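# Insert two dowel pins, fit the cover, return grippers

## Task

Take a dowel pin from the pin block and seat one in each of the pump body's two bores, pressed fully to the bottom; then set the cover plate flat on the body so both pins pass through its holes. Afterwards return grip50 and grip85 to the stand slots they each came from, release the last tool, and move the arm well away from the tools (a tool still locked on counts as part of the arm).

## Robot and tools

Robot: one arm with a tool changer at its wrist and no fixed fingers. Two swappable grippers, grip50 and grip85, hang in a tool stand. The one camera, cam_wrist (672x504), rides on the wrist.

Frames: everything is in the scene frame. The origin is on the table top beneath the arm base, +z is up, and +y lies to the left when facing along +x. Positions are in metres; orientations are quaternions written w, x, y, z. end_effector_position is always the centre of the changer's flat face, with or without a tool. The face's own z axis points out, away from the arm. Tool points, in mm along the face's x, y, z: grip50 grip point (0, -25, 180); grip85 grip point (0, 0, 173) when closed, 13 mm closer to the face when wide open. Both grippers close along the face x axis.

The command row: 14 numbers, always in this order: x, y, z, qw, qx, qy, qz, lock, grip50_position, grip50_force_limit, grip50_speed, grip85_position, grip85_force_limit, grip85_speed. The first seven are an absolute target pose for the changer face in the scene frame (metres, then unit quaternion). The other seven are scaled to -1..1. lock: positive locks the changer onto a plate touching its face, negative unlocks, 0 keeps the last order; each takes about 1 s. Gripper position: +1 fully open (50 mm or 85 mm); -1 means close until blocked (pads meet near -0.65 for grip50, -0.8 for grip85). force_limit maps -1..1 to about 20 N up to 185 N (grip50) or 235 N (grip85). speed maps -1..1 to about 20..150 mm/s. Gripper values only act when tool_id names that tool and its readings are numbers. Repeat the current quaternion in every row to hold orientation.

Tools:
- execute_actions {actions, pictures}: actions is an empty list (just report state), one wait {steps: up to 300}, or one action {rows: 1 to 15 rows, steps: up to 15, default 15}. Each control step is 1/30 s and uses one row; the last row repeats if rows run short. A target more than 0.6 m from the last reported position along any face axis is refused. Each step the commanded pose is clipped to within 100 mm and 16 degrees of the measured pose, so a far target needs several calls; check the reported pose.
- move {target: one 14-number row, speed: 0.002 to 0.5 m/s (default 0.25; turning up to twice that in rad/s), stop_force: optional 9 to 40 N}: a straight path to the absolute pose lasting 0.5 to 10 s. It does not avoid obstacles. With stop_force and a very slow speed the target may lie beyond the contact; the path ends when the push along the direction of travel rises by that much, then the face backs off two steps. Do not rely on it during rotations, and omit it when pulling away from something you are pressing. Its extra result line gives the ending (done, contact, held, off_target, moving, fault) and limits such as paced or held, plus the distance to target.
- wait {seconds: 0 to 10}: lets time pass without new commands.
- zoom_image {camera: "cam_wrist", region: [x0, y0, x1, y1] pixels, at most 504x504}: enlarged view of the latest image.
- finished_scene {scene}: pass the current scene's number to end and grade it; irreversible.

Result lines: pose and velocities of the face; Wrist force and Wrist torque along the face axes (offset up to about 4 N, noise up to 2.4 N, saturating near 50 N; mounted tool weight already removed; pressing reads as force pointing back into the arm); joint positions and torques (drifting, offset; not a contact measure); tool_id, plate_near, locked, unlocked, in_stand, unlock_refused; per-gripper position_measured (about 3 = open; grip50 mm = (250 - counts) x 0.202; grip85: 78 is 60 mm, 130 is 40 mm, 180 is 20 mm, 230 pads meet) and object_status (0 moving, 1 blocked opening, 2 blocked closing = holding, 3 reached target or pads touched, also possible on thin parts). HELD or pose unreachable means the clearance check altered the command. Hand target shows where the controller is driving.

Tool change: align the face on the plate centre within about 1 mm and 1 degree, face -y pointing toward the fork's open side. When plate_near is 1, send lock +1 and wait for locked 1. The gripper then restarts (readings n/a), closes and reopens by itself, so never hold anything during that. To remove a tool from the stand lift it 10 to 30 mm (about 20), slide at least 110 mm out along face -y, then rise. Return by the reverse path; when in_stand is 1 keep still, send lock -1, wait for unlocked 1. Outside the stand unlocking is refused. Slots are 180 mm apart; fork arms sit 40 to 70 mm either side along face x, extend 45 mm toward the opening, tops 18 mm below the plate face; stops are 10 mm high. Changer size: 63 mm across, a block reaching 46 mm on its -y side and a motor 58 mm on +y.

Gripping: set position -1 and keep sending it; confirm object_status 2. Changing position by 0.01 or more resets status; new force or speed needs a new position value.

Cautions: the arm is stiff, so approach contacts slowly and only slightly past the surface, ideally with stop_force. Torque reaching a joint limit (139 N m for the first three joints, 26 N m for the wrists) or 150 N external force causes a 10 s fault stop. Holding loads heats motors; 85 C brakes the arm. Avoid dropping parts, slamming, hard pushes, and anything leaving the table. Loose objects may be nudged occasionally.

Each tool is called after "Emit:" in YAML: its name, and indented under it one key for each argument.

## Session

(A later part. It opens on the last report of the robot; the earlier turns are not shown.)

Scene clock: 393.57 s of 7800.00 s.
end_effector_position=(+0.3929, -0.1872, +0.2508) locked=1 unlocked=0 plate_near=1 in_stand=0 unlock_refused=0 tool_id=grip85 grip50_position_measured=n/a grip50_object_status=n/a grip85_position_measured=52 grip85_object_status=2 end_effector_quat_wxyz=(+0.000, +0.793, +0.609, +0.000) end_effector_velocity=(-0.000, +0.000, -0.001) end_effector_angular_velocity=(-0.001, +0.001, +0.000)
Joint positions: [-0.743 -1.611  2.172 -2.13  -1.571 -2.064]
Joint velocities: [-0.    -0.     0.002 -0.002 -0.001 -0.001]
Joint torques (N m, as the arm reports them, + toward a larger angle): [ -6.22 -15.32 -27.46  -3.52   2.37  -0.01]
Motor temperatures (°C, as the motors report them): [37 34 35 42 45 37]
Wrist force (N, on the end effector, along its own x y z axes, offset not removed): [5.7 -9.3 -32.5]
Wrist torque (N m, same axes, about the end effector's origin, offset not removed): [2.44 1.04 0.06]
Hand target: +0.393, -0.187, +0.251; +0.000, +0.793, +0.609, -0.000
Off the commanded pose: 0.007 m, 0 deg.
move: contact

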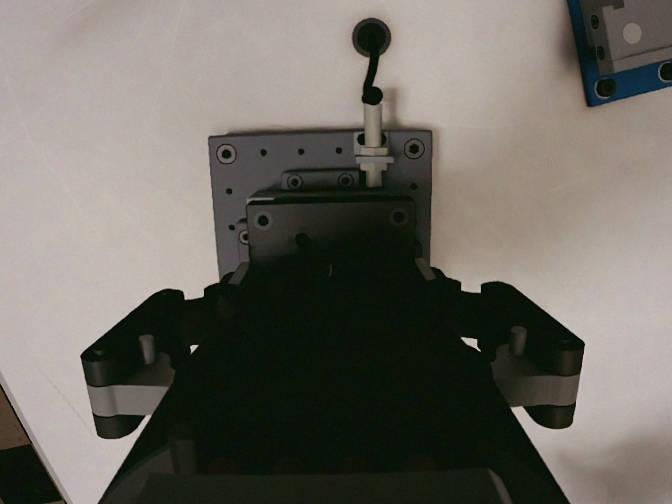

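Emit:
move:
  target: [0.3925,-0.1870,0.252,0,0.7934,0.6087,0,0,0,0,0,-1,-0.5,-0.8]
  speed: 0.004

Emit:
move:
  target: [0.3925,-0.1870,0.244,0,0.7934,0.6087,0,0,0,0,0,-1,-0.5,-0.8]
  speed: 0.002
  stop_force: 10

Scene clock: 418.80 s of 7800.00 s.
end_effector_position=(+0.3925, -0.1870, +0.2519) locked=1 unlocked=0 plate_near=1 in_stand=0 unlock_refused=0 tool_id=grip85 grip50_position_measured=n/a grip50_object_status=n/a grip85_position_measured=52 grip85_object_status=2 end_effector_quat_wxyz=(+0.000, +0.793, +0.609, -0.000) end_effector_velocity=(-0.000, +0.000, +0.001) end_effector_angular_velocity=(-0.001, -0.000, +0.001)
Joint positions: [-0.744 -1.614  2.171 -2.127 -1.571 -2.065]
Joint velocities: [ 0.    -0.002 -0.001  0.002 -0.001 -0.   ]
Joint torques (N m, as the arm reports them, + toward a larger angle): [-12.6  -37.51 -36.92  -2.16   2.33  -1.63]
Motor temperatures (°C, as the motors report them): [37 34 35 42 45 37]
Wrist force (N, on the end effector, along its own x y z axes, offset not removed): [0.1 -2.4 3.5]
Wrist torque (N m, same axes, about the end effector's origin, offset not removed): [-0.24 0.01 -0.14]
Hand target: +0.393, -0.187, +0.252; +0.000, +0.793, +0.609, +0.000
Off the commanded pose: 0.000 m, 0 deg.
After step 90, 21.53 s passed at rest.
move: done

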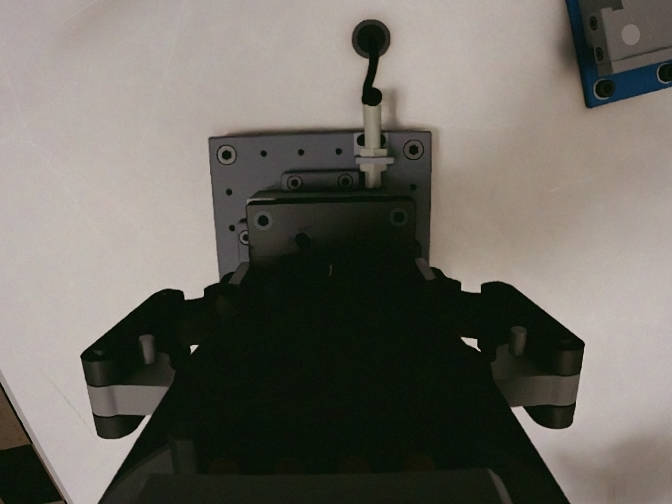

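Scene clock: 419.70 s of 7800.00 s.
end_effector_position=(+0.3925, -0.1870, +0.2509) locked=1 unlocked=0 plate_near=1 in_stand=0 unlock_refused=0 tool_id=grip85 grip50_position_measured=n/a grip50_object_status=n/a grip85_position_measured=52 grip85_object_status=2 end_effector_quat_wxyz=(+0.000, +0.793, +0.609, +0.000) end_effector_velocity=(-0.001, +0.000, -0.001) end_effector_angular_velocity=(+0.002, +0.003, -0.000)
Joint positions: [-0.744 -1.612  2.173 -2.13  -1.571 -2.065]
Joint velocities: [-0.     0.001  0.002  0.    -0.     0.   ]
Joint torques (N m, as the arm reports them, + toward a larger angle): [-12.14 -17.6  -27.31  -3.21   2.64  -1.72]
Motor temperatures (°C, as the motors report them): [37 34 35 42 45 37]
Wrist force (N, on the end effector, along its own x y z axes, offset not removed): [7.4 -11.7 -24.1]
Wrist torque (N m, same axes, about the end effector's origin, offset not removed): [1.94 0.92 -0.03]
Hand target: +0.393, -0.187, +0.251; +0.000, +0.793, +0.609, +0.000
Off the commanded pose: 0.007 m, 0 deg.
move: contact

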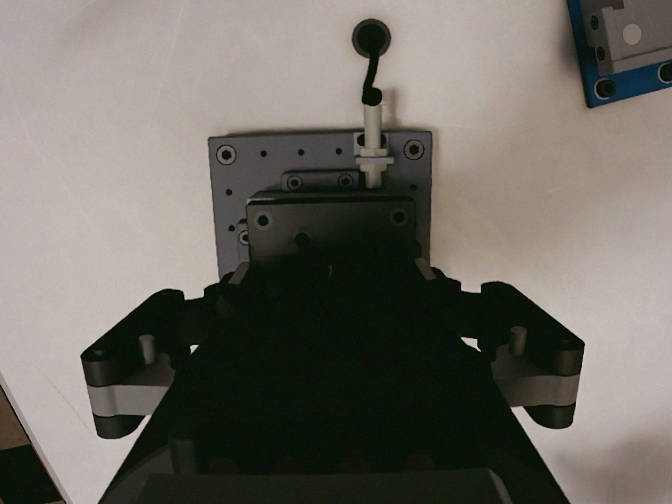

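Emit:
move:
  target: [0.3920,-0.1866,0.252,0,0.7934,0.6087,0,0,0,0,0,-1,-0.5,-0.8]
  speed: 0.004

Emit:
move:
  target: [0.3920,-0.1866,0.244,0,0.7934,0.6087,0,0,0,0,0,-1,-0.5,-0.8]
  speed: 0.002
  stop_force: 10

Scene clock: 423.30 s of 7800.00 s.
end_effector_position=(+0.3920, -0.1866, +0.2519) locked=1 unlocked=0 plate_near=1 in_stand=0 unlock_refused=0 tool_id=grip85 grip50_position_measured=n/a grip50_object_status=n/a grip85_position_measured=52 grip85_object_status=2 end_effector_quat_wxyz=(+0.000, +0.793, +0.609, -0.000) end_effector_velocity=(-0.000, +0.000, +0.000) end_effector_angular_velocity=(+0.001, +0.001, +0.001)
Joint positions: [-0.744 -1.615  2.172 -2.127 -1.571 -2.065]
Joint velocities: [ 0.    -0.001 -0.     0.003  0.    -0.   ]
Joint torques (N m, as the arm reports them, + toward a larger angle): [-14.13 -38.34 -36.77  -2.27   2.62  -1.87]
Motor temperatures (°C, as the motors report them): [37 34 35 42 45 37]
Wrist force (N, on the end effector, along its own x y z axes, offset not removed): [-0.4 1.7 1.6]
Wrist torque (N m, same axes, about the end effector's origin, offset not removed): [0.18 -0.04 -0.18]
Hand target: +0.392, -0.187, +0.252; +0.000, +0.793, +0.609, +0.000
Off the commanded pose: 0.000 m, 0 deg.
move: done

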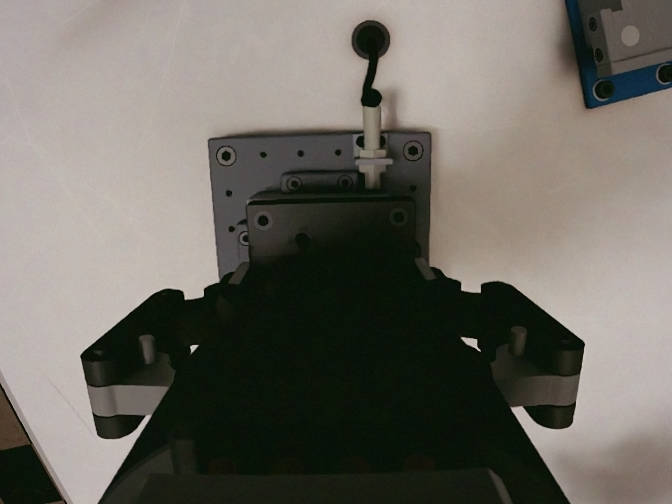

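Scene clock: 424.23 s of 7800.00 s.
end_effector_position=(+0.3920, -0.1866, +0.2508) locked=1 unlocked=0 plate_near=1 in_stand=0 unlock_refused=0 tool_id=grip85 grip50_position_measured=n/a grip50_object_status=n/a grip85_position_measured=52 grip85_object_status=2 end_effector_quat_wxyz=(+0.000, +0.793, +0.609, +0.000) end_effector_velocity=(-0.000, -0.000, -0.000) end_effector_angular_velocity=(+0.000, +0.001, -0.001)
Joint positions: [-0.744 -1.614  2.174 -2.13  -1.571 -2.065]
Joint velocities: [-0.     0.     0.     0.    -0.     0.001]
Joint torques (N m, as the arm reports them, + toward a larger angle): [-12.66 -14.46 -26.22  -3.33   2.48  -1.57]
Motor temperatures (°C, as the motors report them): [37 34 35 42 45 37]
Wrist force (N, on the end effector, along its own x y z axes, offset not removed): [9.4 -15.7 -33.5]
Wrist torque (N m, same axes, about the end effector's origin, offset not removed): [2.09 0.89 -0.13]
Hand target: +0.392, -0.187, +0.251; +0.000, +0.793, +0.609, +0.000
Off the commanded pose: 0.007 m, 0 deg.
move: contact

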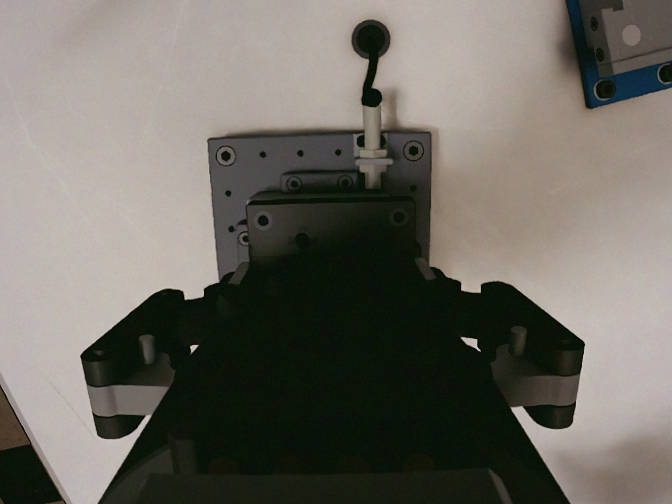

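Emit:
move:
  target: [0.3920,-0.1866,0.29,0,0.7934,0.6087,0,0,0,0,0,-1,-0.5,-0.8]
  speed: 0.03

Emit:
move:
  target: [0.4608,-0.2056,0.29,0,0.7934,0.6087,0,0,0,0,0,-1,-0.5,-0.8]
  speed: 0.08

Emit:
zoom_image:
  camera: "cam_wrist"
  region: [230,40,450,220]

Scene clock: 438.73 s of 7800.00 s.
end_effector_position=(+0.3921, -0.1867, +0.2897) locked=1 unlocked=0 plate_near=1 in_stand=0 unlock_refused=0 tool_id=grip85 grip50_position_measured=n/a grip50_object_status=n/a grip85_position_measured=52 grip85_object_status=2 end_effector_quat_wxyz=(+0.000, +0.793, +0.609, +0.000) end_effector_velocity=(+0.000, -0.000, +0.004) end_effector_angular_velocity=(-0.001, -0.002, -0.000)
Joint positions: [-0.744 -1.666  2.109 -2.013 -1.571 -2.065]
Joint velocities: [ 0.    -0.004 -0.007  0.009  0.     0.   ]
Joint torques (N m, as the arm reports them, + toward a larger angle): [ 14.   -36.49 -37.23  -2.3    2.28   1.92]
Motor temperatures (°C, as the motors report them): [37 34 35 42 45 37]
Wrist force (N, on the end effector, along its own x y z axes, offset not removed): [3.2 1.6 5.2]
Wrist torque (N m, same axes, about the end effector's origin, offset not removed): [-0.03 -0.02 -0.14]
Hand target: +0.392, -0.187, +0.290; +0.000, +0.793, +0.609, +0.000
Off the commanded pose: 0.000 m, 0 deg.
After step 90, 9.83 s passed at rest.
move: done

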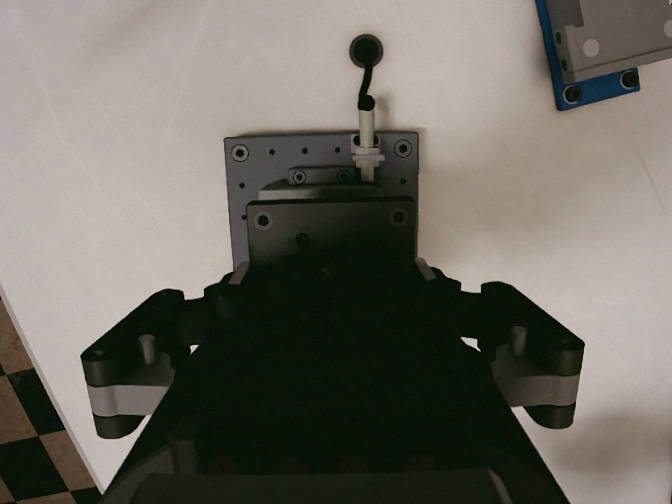

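Scene clock: 440.13 s of 7800.00 s.
end_effector_position=(+0.4605, -0.2055, +0.2899) locked=1 unlocked=0 plate_near=1 in_stand=0 unlock_refused=0 tool_id=grip85 grip50_position_measured=n/a grip50_object_status=n/a grip85_position_measured=52 grip85_object_status=2 end_effector_quat_wxyz=(-0.000, +0.793, +0.609, -0.000) end_effector_velocity=(+0.002, -0.001, +0.000) end_effector_angular_velocity=(-0.001, +0.000, -0.000)
Joint positions: [-0.675 -1.493  1.937 -2.014 -1.572 -1.996]
Joint velocities: [ 0.002  0.005 -0.007  0.001 -0.001  0.002]
Joint torques (N m, as the arm reports them, + toward a larger angle): [ 13.99 -22.43 -38.16  -2.1   -2.48   2.17]
Motor temperatures (°C, as the motors report them): [37 34 35 42 45 37]
Wrist force (N, on the end effector, along its own x y z axes, offset not removed): [-0.4 -2.8 5.8]
Wrist torque (N m, same axes, about the end effector's origin, offset not removed): [-0.24 0.17 -0.23]
Hand target: +0.461, -0.206, +0.290; -0.000, +0.793, +0.609, -0.000
Off the commanded pose: 0.000 m, 0 deg.
move: done

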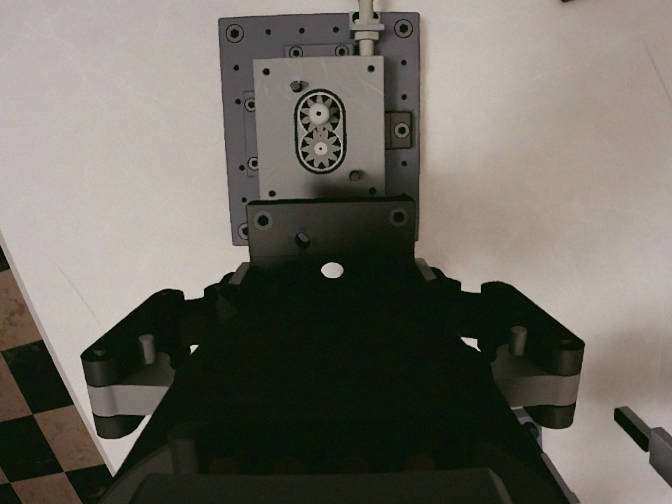

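Region (230, 40, 450, 220) of cam_wrist's 672x504 image, scaled by 2.291, with more detail than that image has; it fills the top 412 rows of this view, and the rest is white.

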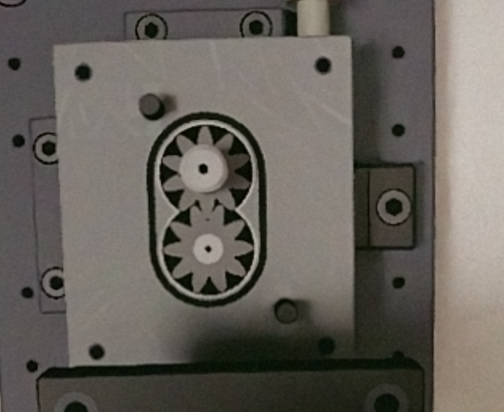

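Emit:
move:
  target: [0.3927,-0.1917,0.285,0,0.7934,0.6087,0,0,0,0,0,-1,-0.5,-0.8]
  speed: 0.08

Emit:
move:
  target: [0.3927,-0.1917,0.262,0,0.7934,0.6087,0,0,0,0,0,-1,-0.5,-0.8]
  speed: 0.015
  stop_force: 10

Emit:
move:
  target: [0.3927,-0.1917,0.244,0,0.7934,0.6087,0,0,0,0,0,-1,-0.5,-0.8]
  speed: 0.002
  stop_force: 10

Scene clock: 452.67 s of 7800.00 s.
end_effector_position=(+0.3930, -0.1917, +0.2851) locked=1 unlocked=0 plate_near=1 in_stand=0 unlock_refused=0 tool_id=grip85 grip50_position_measured=n/a grip50_object_status=n/a grip85_position_measured=52 grip85_object_status=2 end_effector_quat_wxyz=(+0.000, +0.793, +0.609, +0.000) end_effector_velocity=(-0.002, +0.001, +0.000) end_effector_angular_velocity=(+0.001, +0.001, +0.002)
Joint positions: [-0.751 -1.652  2.11  -2.027 -1.571 -2.072]
Joint velocities: [-0.003 -0.007  0.006  0.002  0.    -0.004]
Joint torques (N m, as the arm reports them, + toward a larger angle): [-14.41 -36.75 -21.71  -2.13   2.64  -1.8 ]
Motor temperatures (°C, as the motors report them): [37 34 35 42 45 37]
Wrist force (N, on the end effector, along its own x y z axes, offset not removed): [1.8 -0.4 2.9]
Wrist torque (N m, same axes, about the end effector's origin, offset not removed): [-0.01 0.02 -0.25]
Hand target: +0.393, -0.192, +0.285; +0.000, +0.793, +0.609, +0.000
Off the commanded pose: 0.000 m, 0 deg.
After step 90, 8.13 s passed at rest.
move: done

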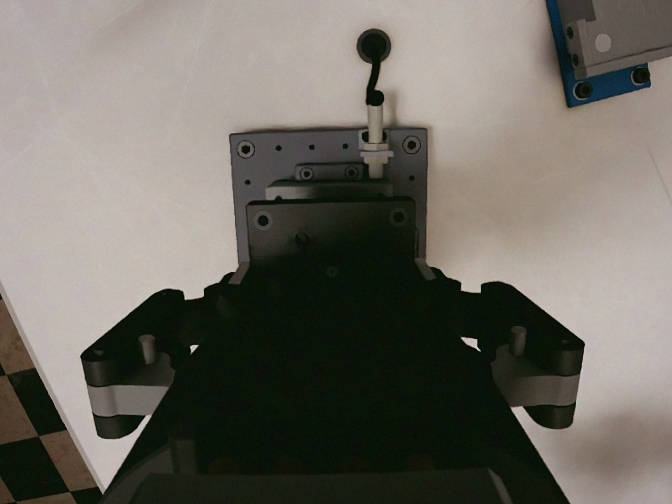

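Scene clock: 454.50 s of 7800.00 s.
end_effector_position=(+0.3926, -0.1916, +0.2623) locked=1 unlocked=0 plate_near=1 in_stand=0 unlock_refused=0 tool_id=grip85 grip50_position_measured=n/a grip50_object_status=n/a grip85_position_measured=52 grip85_object_status=2 end_effector_quat_wxyz=(-0.000, +0.793, +0.609, +0.000) end_effector_velocity=(-0.000, -0.000, -0.002) end_effector_angular_velocity=(+0.001, +0.001, -0.001)
Joint positions: [-0.751 -1.623  2.149 -2.095 -1.571 -2.072]
Joint velocities: [-0.001  0.004  0.003 -0.005 -0.     0.   ]
Joint torques (N m, as the arm reports them, + toward a larger angle): [-13.   -15.73 -20.93  -5.91  -2.36  -1.87]
Motor temperatures (°C, as the motors report them): [37 34 35 42 45 37]
Wrist force (N, on the end effector, along its own x y z axes, offset not removed): [1.7 0.6 5.8]
Wrist torque (N m, same axes, about the end effector's origin, offset not removed): [0.04 -0.01 -0.01]
Hand target: +0.393, -0.192, +0.262; -0.000, +0.793, +0.609, +0.000
Off the commanded pose: 0.000 m, 0 deg.
move: done

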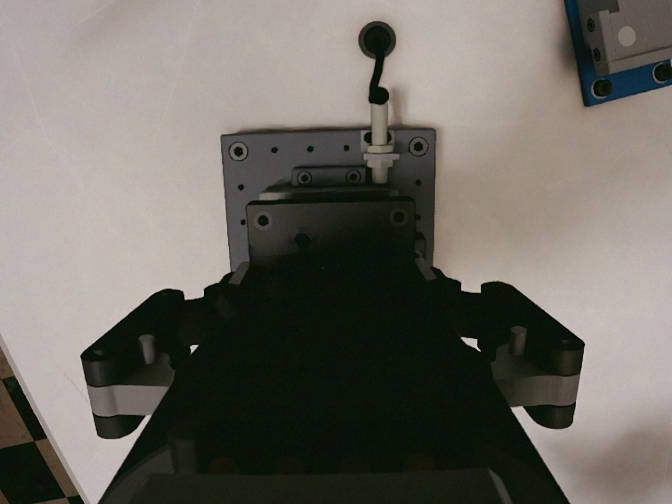

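Scene clock: 460.87 s of 7800.00 s.
end_effector_position=(+0.3927, -0.1917, +0.2503) locked=1 unlocked=0 plate_near=1 in_stand=0 unlock_refused=0 tool_id=grip85 grip50_position_measured=n/a grip50_object_status=n/a grip85_position_measured=52 grip85_object_status=2 end_effector_quat_wxyz=(+0.000, +0.793, +0.609, -0.000) end_effector_velocity=(+0.000, +0.000, +0.000) end_effector_angular_velocity=(+0.001, +0.001, +0.000)
Joint positions: [-0.751 -1.606  2.168 -2.132 -1.571 -2.072]
Joint velocities: [ 0.001  0.    -0.001  0.002 -0.     0.   ]
Joint torques (N m, as the arm reports them, + toward a larger angle): [-11.14 -23.54 -27.88   0.74  -0.55  -1.61]
Motor temperatures (°C, as the motors report them): [37 34 35 42 45 37]
Wrist force (N, on the end effector, along its own x y z axes, offset not removed): [-6.1 -0.4 -9.2]
Wrist torque (N m, same axes, about the end effector's origin, offset not removed): [-0.49 -0.90 -0.16]
Hand target: +0.393, -0.192, +0.251; +0.000, +0.793, +0.609, -0.000
Off the commanded pose: 0.006 m, 0 deg.
move: contact

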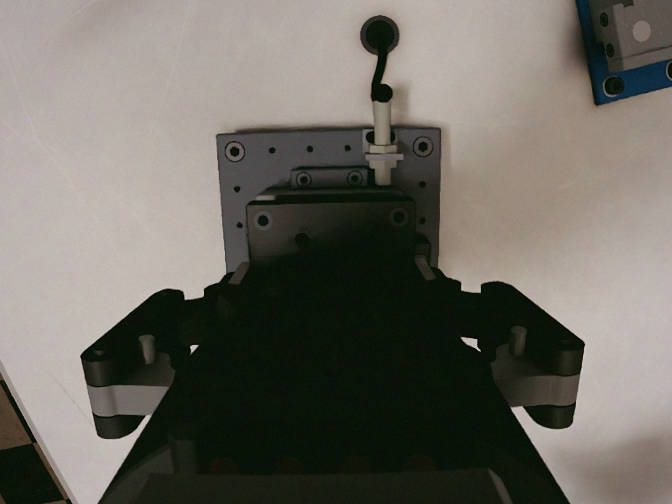

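Emit:
move:
  target: [0.3928,-0.1923,0.252,0,0.7934,0.6087,0,0,0,0,0,-1,-0.5,-0.8]
  speed: 0.004

Emit:
move:
  target: [0.3928,-0.1923,0.244,0,0.7934,0.6087,0,0,0,0,0,-1,-0.5,-0.8]
  speed: 0.002
  stop_force: 10

Scene clock: 464.77 s of 7800.00 s.
end_effector_position=(+0.3928, -0.1923, +0.2519) locked=1 unlocked=0 plate_near=1 in_stand=0 unlock_refused=0 tool_id=grip85 grip50_position_measured=n/a grip50_object_status=n/a grip85_position_measured=52 grip85_object_status=2 end_effector_quat_wxyz=(+0.000, +0.793, +0.609, +0.000) end_effector_velocity=(+0.000, -0.000, +0.001) end_effector_angular_velocity=(+0.001, -0.000, -0.000)
Joint positions: [-0.752 -1.607  2.165 -2.127 -1.571 -2.073]
Joint velocities: [-0.    -0.001 -0.003  0.003  0.001 -0.   ]
Joint torques (N m, as the arm reports them, + toward a larger angle): [-13.47 -38.49 -37.01  -2.19   2.54  -1.7 ]
Motor temperatures (°C, as the motors report them): [37 34 35 42 45 37]
Wrist force (N, on the end effector, along its own x y z axes, offset not removed): [0.7 -2.5 2.4]
Wrist torque (N m, same axes, about the end effector's origin, offset not removed): [-0.34 0.01 -0.04]
Hand target: +0.393, -0.192, +0.252; +0.000, +0.793, +0.609, +0.000
Off the commanded pose: 0.000 m, 0 deg.
After step 90, 0.20 s passed at rest.
move: done

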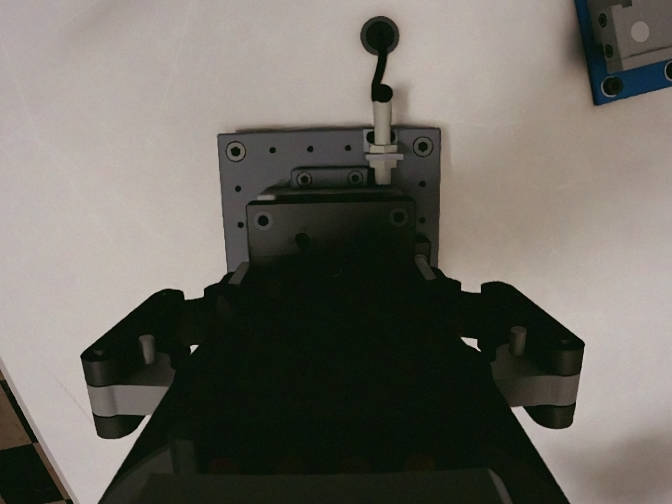

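Scene clock: 466.23 s of 7800.00 s.
end_effector_position=(+0.3928, -0.1923, +0.2497) locked=1 unlocked=0 plate_near=1 in_stand=0 unlock_refused=0 tool_id=grip85 grip50_position_measured=n/a grip50_object_status=n/a grip85_position_measured=52 grip85_object_status=2 end_effector_quat_wxyz=(+0.000, +0.793, +0.609, +0.000) end_effector_velocity=(-0.000, +0.001, -0.001) end_effector_angular_velocity=(+0.002, +0.001, +0.000)
Joint positions: [-0.752 -1.604  2.168 -2.134 -1.571 -2.073]
Joint velocities: [ 0.    -0.     0.002  0.     0.     0.   ]
Joint torques (N m, as the arm reports them, + toward a larger angle): [-10.39 -23.24 -29.61   0.38   2.56  -0.72]
Motor temperatures (°C, as the motors report them): [37 34 35 42 45 37]
Wrist force (N, on the end effector, along its own x y z axes, offset not removed): [-7.8 5.3 3.5]
Wrist torque (N m, same axes, about the end effector's origin, offset not removed): [-1.04 -1.46 -0.19]
Hand target: +0.393, -0.192, +0.250; +0.000, +0.793, +0.609, +0.000
Off the commanded pose: 0.006 m, 0 deg.
move: contact

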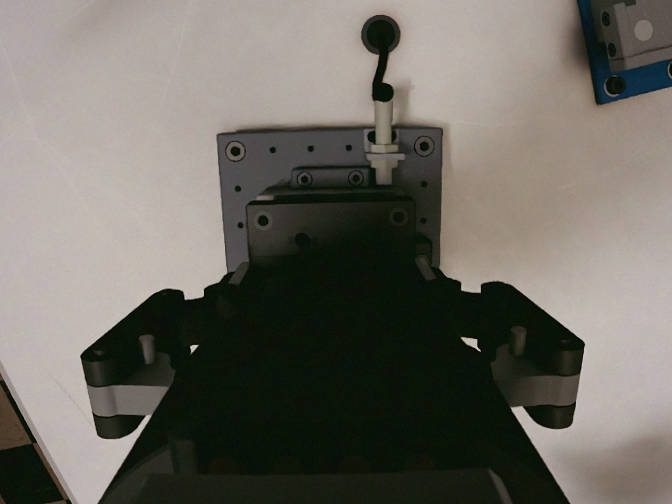

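Emit:
move:
  target: [0.3930,-0.1928,0.2505,0,0.7934,0.6087,0,0,0,0,0,-1,-0.5,-0.8]
  speed: 0.003

Emit:
move:
  target: [0.3930,-0.1928,0.230,0,0.7934,0.6087,0,0,0,0,0,-1,-0.5,-0.8]
  speed: 0.002
  stop_force: 12

Scene clock: 469.83 s of 7800.00 s.
end_effector_position=(+0.3930, -0.1928, +0.2505) locked=1 unlocked=0 plate_near=1 in_stand=0 unlock_refused=0 tool_id=grip85 grip50_position_measured=n/a grip50_object_status=n/a grip85_position_measured=52 grip85_object_status=2 end_effector_quat_wxyz=(+0.000, +0.793, +0.609, +0.000) end_effector_velocity=(-0.000, -0.000, +0.001) end_effector_angular_velocity=(-0.001, -0.000, +0.000)
Joint positions: [-0.753 -1.604  2.166 -2.132 -1.571 -2.074]
Joint velocities: [-0.001 -0.001 -0.001  0.002 -0.    -0.001]
Joint torques (N m, as the arm reports them, + toward a larger angle): [-14.62 -23.21 -36.73  -2.26   2.39  -1.89]
Motor temperatures (°C, as the motors report them): [37 34 35 42 45 37]
Wrist force (N, on the end effector, along its own x y z axes, offset not removed): [1.6 -4.2 3.9]
Wrist torque (N m, same axes, about the end effector's origin, offset not removed): [-0.31 -0.03 -0.12]
Hand target: +0.393, -0.193, +0.250; +0.000, +0.793, +0.609, +0.000
Off the commanded pose: 0.000 m, 0 deg.
move: done

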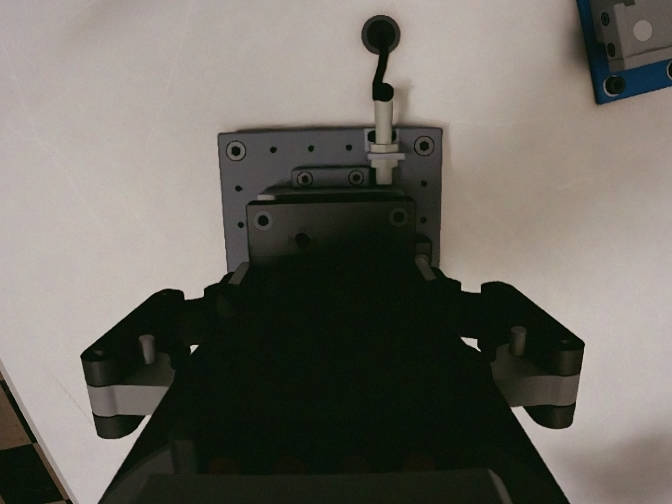

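Scene clock: 477.67 s of 7800.00 s.
end_effector_position=(+0.3930, -0.1928, +0.2355) locked=1 unlocked=0 plate_near=1 in_stand=0 unlock_refused=0 tool_id=grip85 grip50_position_measured=n/a grip50_object_status=n/a grip85_position_measured=52 grip85_object_status=2 end_effector_quat_wxyz=(+0.000, +0.793, +0.609, +0.000) end_effector_velocity=(-0.001, +0.001, -0.000) end_effector_angular_velocity=(+0.001, +0.002, +0.000)
Joint positions: [-0.753 -1.581  2.189 -2.178 -1.571 -2.074]
Joint velocities: [ 0.    -0.001  0.001  0.002 -0.    -0.   ]
Joint torques (N m, as the arm reports them, + toward a larger angle): [-13.93 -26.43 -31.37  -1.62   2.06  -1.45]
Motor temperatures (°C, as the motors report them): [37 34 35 42 45 37]
Wrist force (N, on the end effector, along its own x y z axes, offset not removed): [0.8 -3.5 -8.6]
Wrist torque (N m, same axes, about the end effector's origin, offset not removed): [0.35 0.06 -0.24]
Hand target: +0.393, -0.193, +0.236; +0.000, +0.793, +0.609, +0.000
Off the commanded pose: 0.006 m, 0 deg.
move: contact

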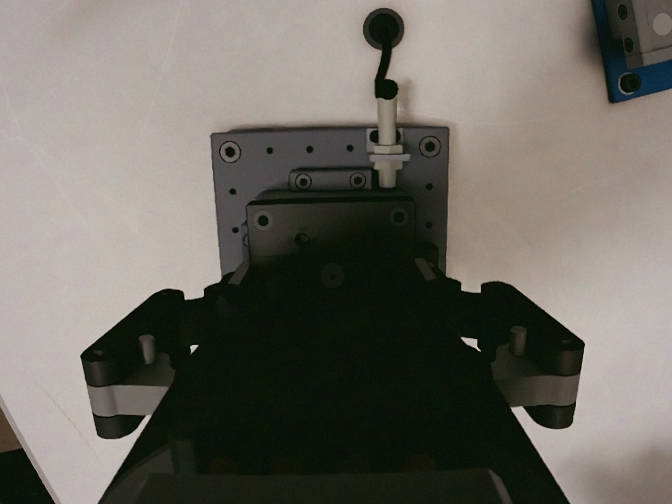

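Emit:
move:
  target: [0.3930,-0.1928,0.2358,0,0.7934,0.6087,0,0,0,0,0,1,-0.5,-0.5]
  speed: 0.003

Emit:
move:
  target: [0.3930,-0.1928,0.30,0,0.7934,0.6087,0,0,0,0,0,1,-0.5,-0.5]
  speed: 0.04

Emit:
move:
  target: [0.4606,-0.2109,0.30,0,0.7934,0.6087,0,0,0,0,0,-1,-0.5,0.5]
  speed: 0.1

Emit:
zoom_image:
  camera: "cam_wrist"
  region: [200,30,480,260]

Scene clock: 482.40 s of 7800.00 s.
end_effector_position=(+0.3930, -0.1928, +0.2358) locked=1 unlocked=0 plate_near=1 in_stand=0 unlock_refused=0 tool_id=grip85 grip50_position_measured=n/a grip50_object_status=n/a grip85_position_measured=3 grip85_object_status=0 end_effector_quat_wxyz=(+0.000, +0.793, +0.609, +0.000) end_effector_velocity=(-0.000, +0.000, +0.000) end_effector_angular_velocity=(-0.000, +0.001, +0.000)
Joint positions: [-0.753 -1.581  2.188 -2.177 -1.571 -2.074]
Joint velocities: [ 0.    -0.     0.     0.    -0.001  0.   ]
Joint torques (N m, as the arm reports them, + toward a larger angle): [ -8.73 -25.75 -34.75  -2.03   2.27  -0.88]
Motor temperatures (°C, as the motors report them): [37 34 35 42 45 37]
Wrist force (N, on the end effector, along its own x y z axes, offset not removed): [-2.0 2.7 2.8]
Wrist torque (N m, same axes, about the end effector's origin, offset not removed): [0.00 0.32 -0.11]
Hand target: +0.393, -0.193, +0.236; +0.000, +0.793, +0.609, +0.000
Off the commanded pose: 0.000 m, 0 deg.
After step 90, 1.00 s passed at rest.
move: done

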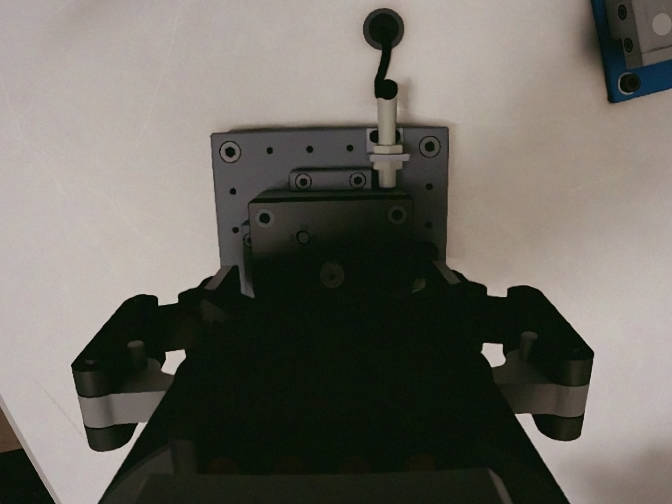

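Scene clock: 484.40 s of 7800.00 s.
end_effector_position=(+0.3931, -0.1929, +0.2996) locked=1 unlocked=0 plate_near=1 in_stand=0 unlock_refused=0 tool_id=grip85 grip50_position_measured=n/a grip50_object_status=n/a grip85_position_measured=3 grip85_object_status=3 end_effector_quat_wxyz=(+0.000, +0.793, +0.609, +0.000) end_effector_velocity=(-0.000, +0.001, +0.002) end_effector_angular_velocity=(+0.002, +0.003, +0.001)
Joint positions: [-0.753 -1.667  2.082 -1.985 -1.571 -2.074]
Joint velocities: [ 0.001 -0.002 -0.004  0.01  -0.    -0.   ]
Joint torques (N m, as the arm reports them, + toward a larger angle): [ 10.35 -37.83 -38.25  -1.96   2.17   1.19]
Motor temperatures (°C, as the motors report them): [37 34 35 42 45 37]
Wrist force (N, on the end effector, along its own x y z axes, offset not removed): [0.8 -1.7 1.0]
Wrist torque (N m, same axes, about the end effector's origin, offset not removed): [-0.15 -0.07 -0.26]
Hand target: +0.393, -0.193, +0.300; +0.000, +0.793, +0.609, +0.000
Off the commanded pose: 0.000 m, 0 deg.
move: done

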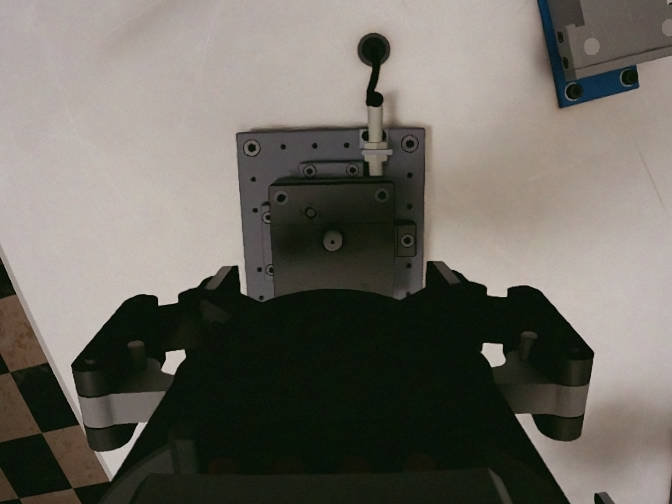

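Scene clock: 485.67 s of 7800.00 s.
end_effector_position=(+0.4603, -0.2108, +0.2999) locked=1 unlocked=0 plate_near=1 in_stand=0 unlock_refused=0 tool_id=grip85 grip50_position_measured=n/a grip50_object_status=n/a grip85_position_measured=231 grip85_object_status=3 end_effector_quat_wxyz=(-0.000, +0.793, +0.609, -0.000) end_effector_velocity=(+0.002, -0.001, +0.001) end_effector_angular_velocity=(-0.001, -0.002, -0.001)
Joint positions: [-0.683 -1.499  1.915 -1.986 -1.572 -2.004]
Joint velocities: [ 0.001  0.004 -0.007  0.001 -0.     0.003]
Joint torques (N m, as the arm reports them, + toward a larger angle): [ 14.77 -23.68 -37.71  -2.09  -2.17   1.96]
Motor temperatures (°C, as the motors report them): [37 34 35 42 45 37]
Wrist force (N, on the end effector, along its own x y z axes, offset not removed): [1.9 -2.1 1.9]
Wrist torque (N m, same axes, about the end effector's origin, offset not removed): [-0.31 -0.04 -0.18]
Hand target: +0.461, -0.211, +0.300; -0.000, +0.793, +0.609, -0.000
Off the commanded pose: 0.000 m, 0 deg.
move: done

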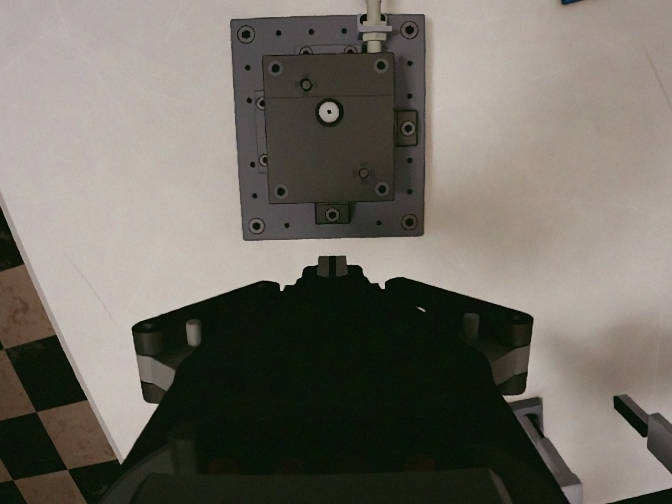

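Region (200, 30, 480, 260) of cam_wrist's 672x504 image, scaled by 1.800, with more detail than that image has; it fills the top 414 rows of this view, and the rest is white.

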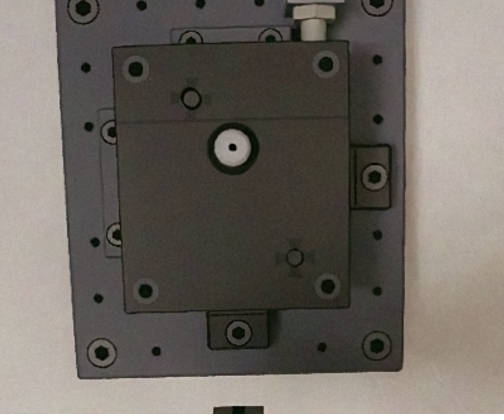

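Emit:
move:
  target: [0.4224,-0.1800,0.275,0,0.7934,0.6087,0,0,0,0,0,-1,-0.5,0.5]
  speed: 0.08

Emit:
move:
  target: [0.4224,-0.1800,0.250,0,0.7934,0.6087,0,0,0,0,0,-1,-0.5,0.5]
  speed: 0.003
  stop_force: 15

Scene clock: 491.83 s of 7800.00 s.
end_effector_position=(+0.4225, -0.1801, +0.2752) locked=1 unlocked=0 plate_near=1 in_stand=0 unlock_refused=0 tool_id=grip85 grip50_position_measured=n/a grip50_object_status=n/a grip85_position_measured=231 grip85_object_status=3 end_effector_quat_wxyz=(-0.000, +0.793, +0.609, -0.000) end_effector_velocity=(-0.002, +0.001, -0.001) end_effector_angular_velocity=(-0.001, -0.002, -0.001)
Joint positions: [-0.685 -1.584  2.074 -2.059 -1.571 -2.006]
Joint velocities: [-0.001 -0.005  0.008 -0.005  0.    -0.   ]
Joint torques (N m, as the arm reports them, + toward a larger angle): [-13.41 -40.16 -18.76  -6.1    2.6   -1.71]
Motor temperatures (°C, as the motors report them): [37 34 35 42 45 37]
Wrist force (N, on the end effector, along its own x y z axes, offset not removed): [-1.9 1.9 1.6]
Wrist torque (N m, same axes, about the end effector's origin, offset not removed): [0.09 0.20 -0.08]
Hand target: +0.422, -0.180, +0.275; -0.000, +0.793, +0.609, +0.000
Off the commanded pose: 0.000 m, 0 deg.
After step 90, 1.97 s passed at rest.
move: done

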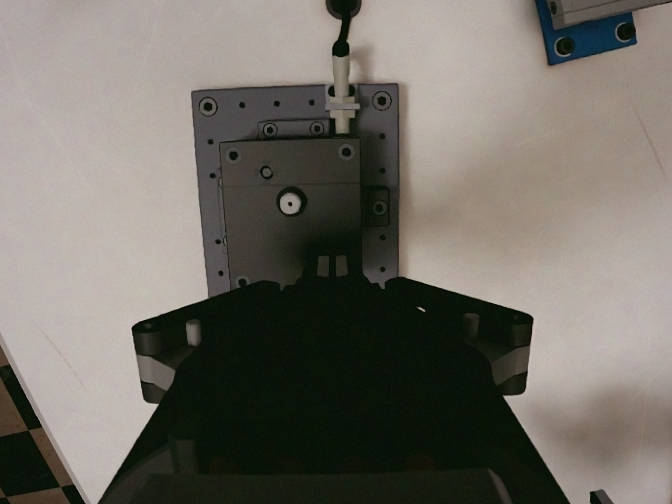

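Scene clock: 497.87 s of 7800.00 s.
end_effector_position=(+0.4224, -0.1800, +0.2583) locked=1 unlocked=0 plate_near=1 in_stand=0 unlock_refused=0 tool_id=grip85 grip50_position_measured=n/a grip50_object_status=n/a grip85_position_measured=231 grip85_object_status=3 end_effector_quat_wxyz=(+0.000, +0.793, +0.609, +0.000) end_effector_velocity=(-0.000, +0.000, +0.000) end_effector_angular_velocity=(+0.001, +0.002, +0.001)
Joint positions: [-0.685 -1.562  2.101 -2.109 -1.571 -2.006]
Joint velocities: [ 0.    -0.001 -0.001  0.004  0.    -0.   ]
Joint torques (N m, as the arm reports them, + toward a larger angle): [-14.22 -14.44 -25.43  -1.56   0.88  -1.69]
Motor temperatures (°C, as the motors report them): [37 34 35 42 45 37]
Wrist force (N, on the end effector, along its own x y z axes, offset not removed): [7.1 -9.9 -40.8]
Wrist torque (N m, same axes, about the end effector's origin, offset not removed): [2.29 0.95 -0.14]
Hand target: +0.422, -0.180, +0.259; +0.000, +0.793, +0.609, +0.000
Off the commanded pose: 0.008 m, 0 deg.
move: contact

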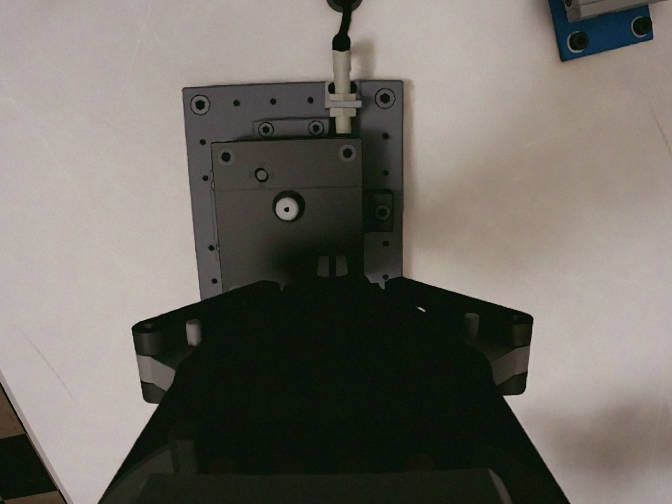

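Bottomed at .258 as expected. Other side.

Emit:
move:
  target: [0.4224,-0.1800,0.280,0,0.7934,0.6087,0,0,0,0,0,-1,-0.5,0.5]
  speed: 0.03

Emit:
move:
  target: [0.3699,-0.2094,0.275,0,0.7934,0.6087,0,0,0,0,0,-1,-0.5,0.5]
  speed: 0.08

Emit:
move:
  target: [0.3699,-0.2094,0.263,0,0.7934,0.6087,0,0,0,0,0,-1,-0.5,0.5]
  speed: 0.01
  stop_force: 12

Emit:
move:
  target: [0.3699,-0.2094,0.250,0,0.7934,0.6087,0,0,0,0,0,-1,-0.5,0.5]
  speed: 0.002
  stop_force: 15

Scene clock: 506.40 s of 7800.00 s.
end_effector_position=(+0.4224, -0.1800, +0.2797) locked=1 unlocked=0 plate_near=1 in_stand=0 unlock_refused=0 tool_id=grip85 grip50_position_measured=n/a grip50_object_status=n/a grip85_position_measured=231 grip85_object_status=3 end_effector_quat_wxyz=(+0.000, +0.793, +0.609, +0.000) end_effector_velocity=(-0.000, +0.000, +0.002) end_effector_angular_velocity=(+0.000, +0.000, +0.001)
Joint positions: [-0.685 -1.59   2.067 -2.046 -1.571 -2.006]
Joint velocities: [ 0.    -0.003 -0.004  0.007  0.    -0.001]
Joint torques (N m, as the arm reports them, + toward a larger angle): [ -0.49 -38.81 -37.58  -2.25   1.25   1.2 ]
Motor temperatures (°C, as the motors report them): [37 34 35 42 45 37]
Wrist force (N, on the end effector, along its own x y z axes, offset not removed): [1.1 0.4 3.9]
Wrist torque (N m, same axes, about the end effector's origin, offset not removed): [-0.09 -0.08 -0.16]
Hand target: +0.422, -0.180, +0.280; +0.000, +0.793, +0.609, +0.000
Off the commanded pose: 0.000 m, 0 deg.
After step 90, 4.47 s passed at rest.
move: done

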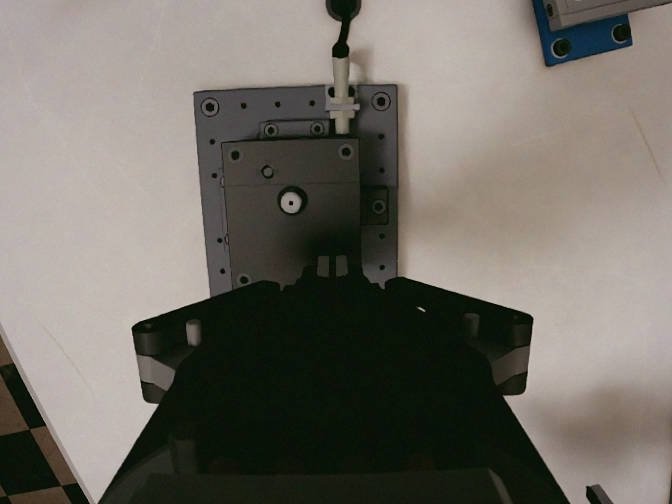

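Scene clock: 507.67 s of 7800.00 s.
end_effector_position=(+0.3702, -0.2092, +0.2751) locked=1 unlocked=0 plate_near=1 in_stand=0 unlock_refused=0 tool_id=grip85 grip50_position_measured=n/a grip50_object_status=n/a grip85_position_measured=231 grip85_object_status=3 end_effector_quat_wxyz=(+0.000, +0.793, +0.609, +0.000) end_effector_velocity=(-0.002, -0.001, -0.000) end_effector_angular_velocity=(+0.000, +0.000, -0.000)
Joint positions: [-0.821 -1.671  2.155 -2.054 -1.571 -2.142]
Joint velocities: [-0.006 -0.003  0.003  0.001 -0.    -0.006]
Joint torques (N m, as the arm reports them, + toward a larger angle): [-13.82 -33.48 -19.31  -5.84   2.52  -1.72]
Motor temperatures (°C, as the motors report them): [37 34 35 42 45 37]
Wrist force (N, on the end effector, along its own x y z axes, offset not removed): [3.4 -1.5 -0.4]
Wrist torque (N m, same axes, about the end effector's origin, offset not removed): [-0.12 -0.13 -0.27]
Hand target: +0.370, -0.209, +0.275; +0.000, +0.793, +0.609, +0.000
Off the commanded pose: 0.000 m, 0 deg.
move: done

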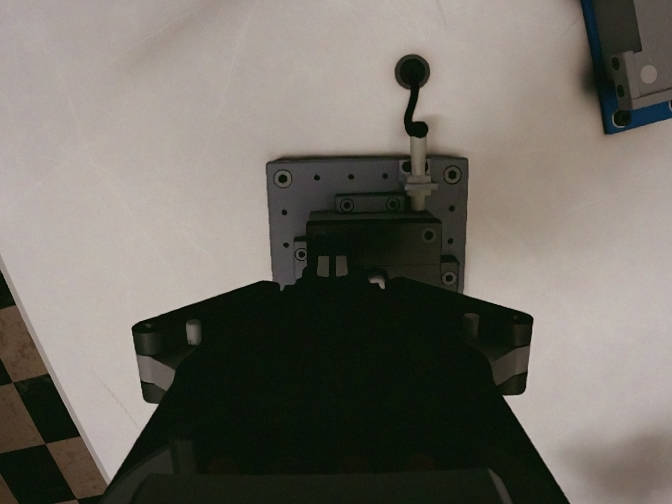

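Scene clock: 509.10 s of 7800.00 s.
end_effector_position=(+0.3699, -0.2094, +0.2633) locked=1 unlocked=0 plate_near=1 in_stand=0 unlock_refused=0 tool_id=grip85 grip50_position_measured=n/a grip50_object_status=n/a grip85_position_measured=231 grip85_object_status=3 end_effector_quat_wxyz=(-0.000, +0.793, +0.609, +0.000) end_effector_velocity=(-0.000, +0.001, -0.004) end_effector_angular_velocity=(+0.003, +0.003, -0.000)
Joint positions: [-0.821 -1.656  2.175 -2.089 -1.571 -2.142]
Joint velocities: [ 0.001  0.005  0.006 -0.007 -0.     0.001]
Joint torques (N m, as the arm reports them, + toward a larger angle): [-13.25 -12.97 -19.43  -5.86  -2.44  -1.67]
Motor temperatures (°C, as the motors report them): [37 34 35 42 45 37]
Wrist force (N, on the end effector, along its own x y z axes, offset not removed): [2.0 -0.6 3.1]
Wrist torque (N m, same axes, about the end effector's origin, offset not removed): [-0.19 0.06 -0.13]
Hand target: +0.370, -0.209, +0.263; -0.000, +0.793, +0.609, +0.000
Off the commanded pose: 0.000 m, 0 deg.
move: done

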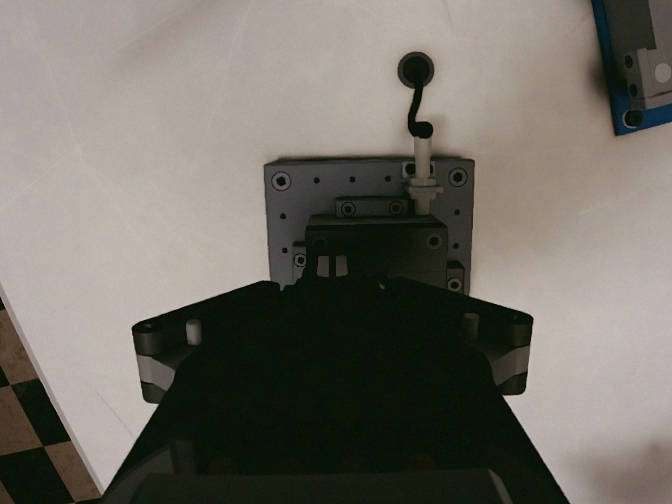

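Scene clock: 511.97 s of 7800.00 s.
end_effector_position=(+0.3699, -0.2094, +0.2584) locked=1 unlocked=0 plate_near=1 in_stand=0 unlock_refused=0 tool_id=grip85 grip50_position_measured=n/a grip50_object_status=n/a grip85_position_measured=231 grip85_object_status=3 end_effector_quat_wxyz=(+0.000, +0.793, +0.609, +0.000) end_effector_velocity=(+0.000, +0.000, +0.001) end_effector_angular_velocity=(-0.000, +0.000, +0.001)
Joint positions: [-0.821 -1.649  2.184 -2.105 -1.571 -2.142]
Joint velocities: [ 0.    -0.    -0.001  0.002 -0.    -0.   ]
Joint torques (N m, as the arm reports them, + toward a larger angle): [-13.33 -10.03 -24.57  -2.08  -1.93  -1.7 ]
Motor temperatures (°C, as the motors report them): [37 34 35 42 45 37]
Wrist force (N, on the end effector, along its own x y z axes, offset not removed): [8.3 -8.9 -33.9]
Wrist torque (N m, same axes, about the end effector's origin, offset not removed): [1.75 0.91 -0.04]
Hand target: +0.370, -0.209, +0.259; +0.000, +0.793, +0.609, +0.000
Off the commanded pose: 0.008 m, 0 deg.
move: contact

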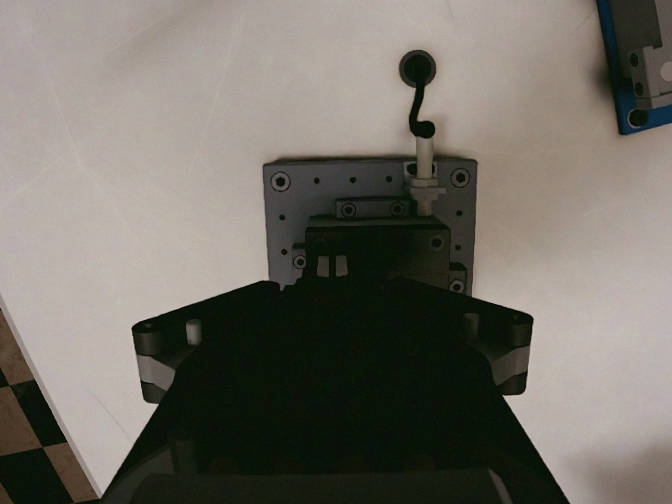

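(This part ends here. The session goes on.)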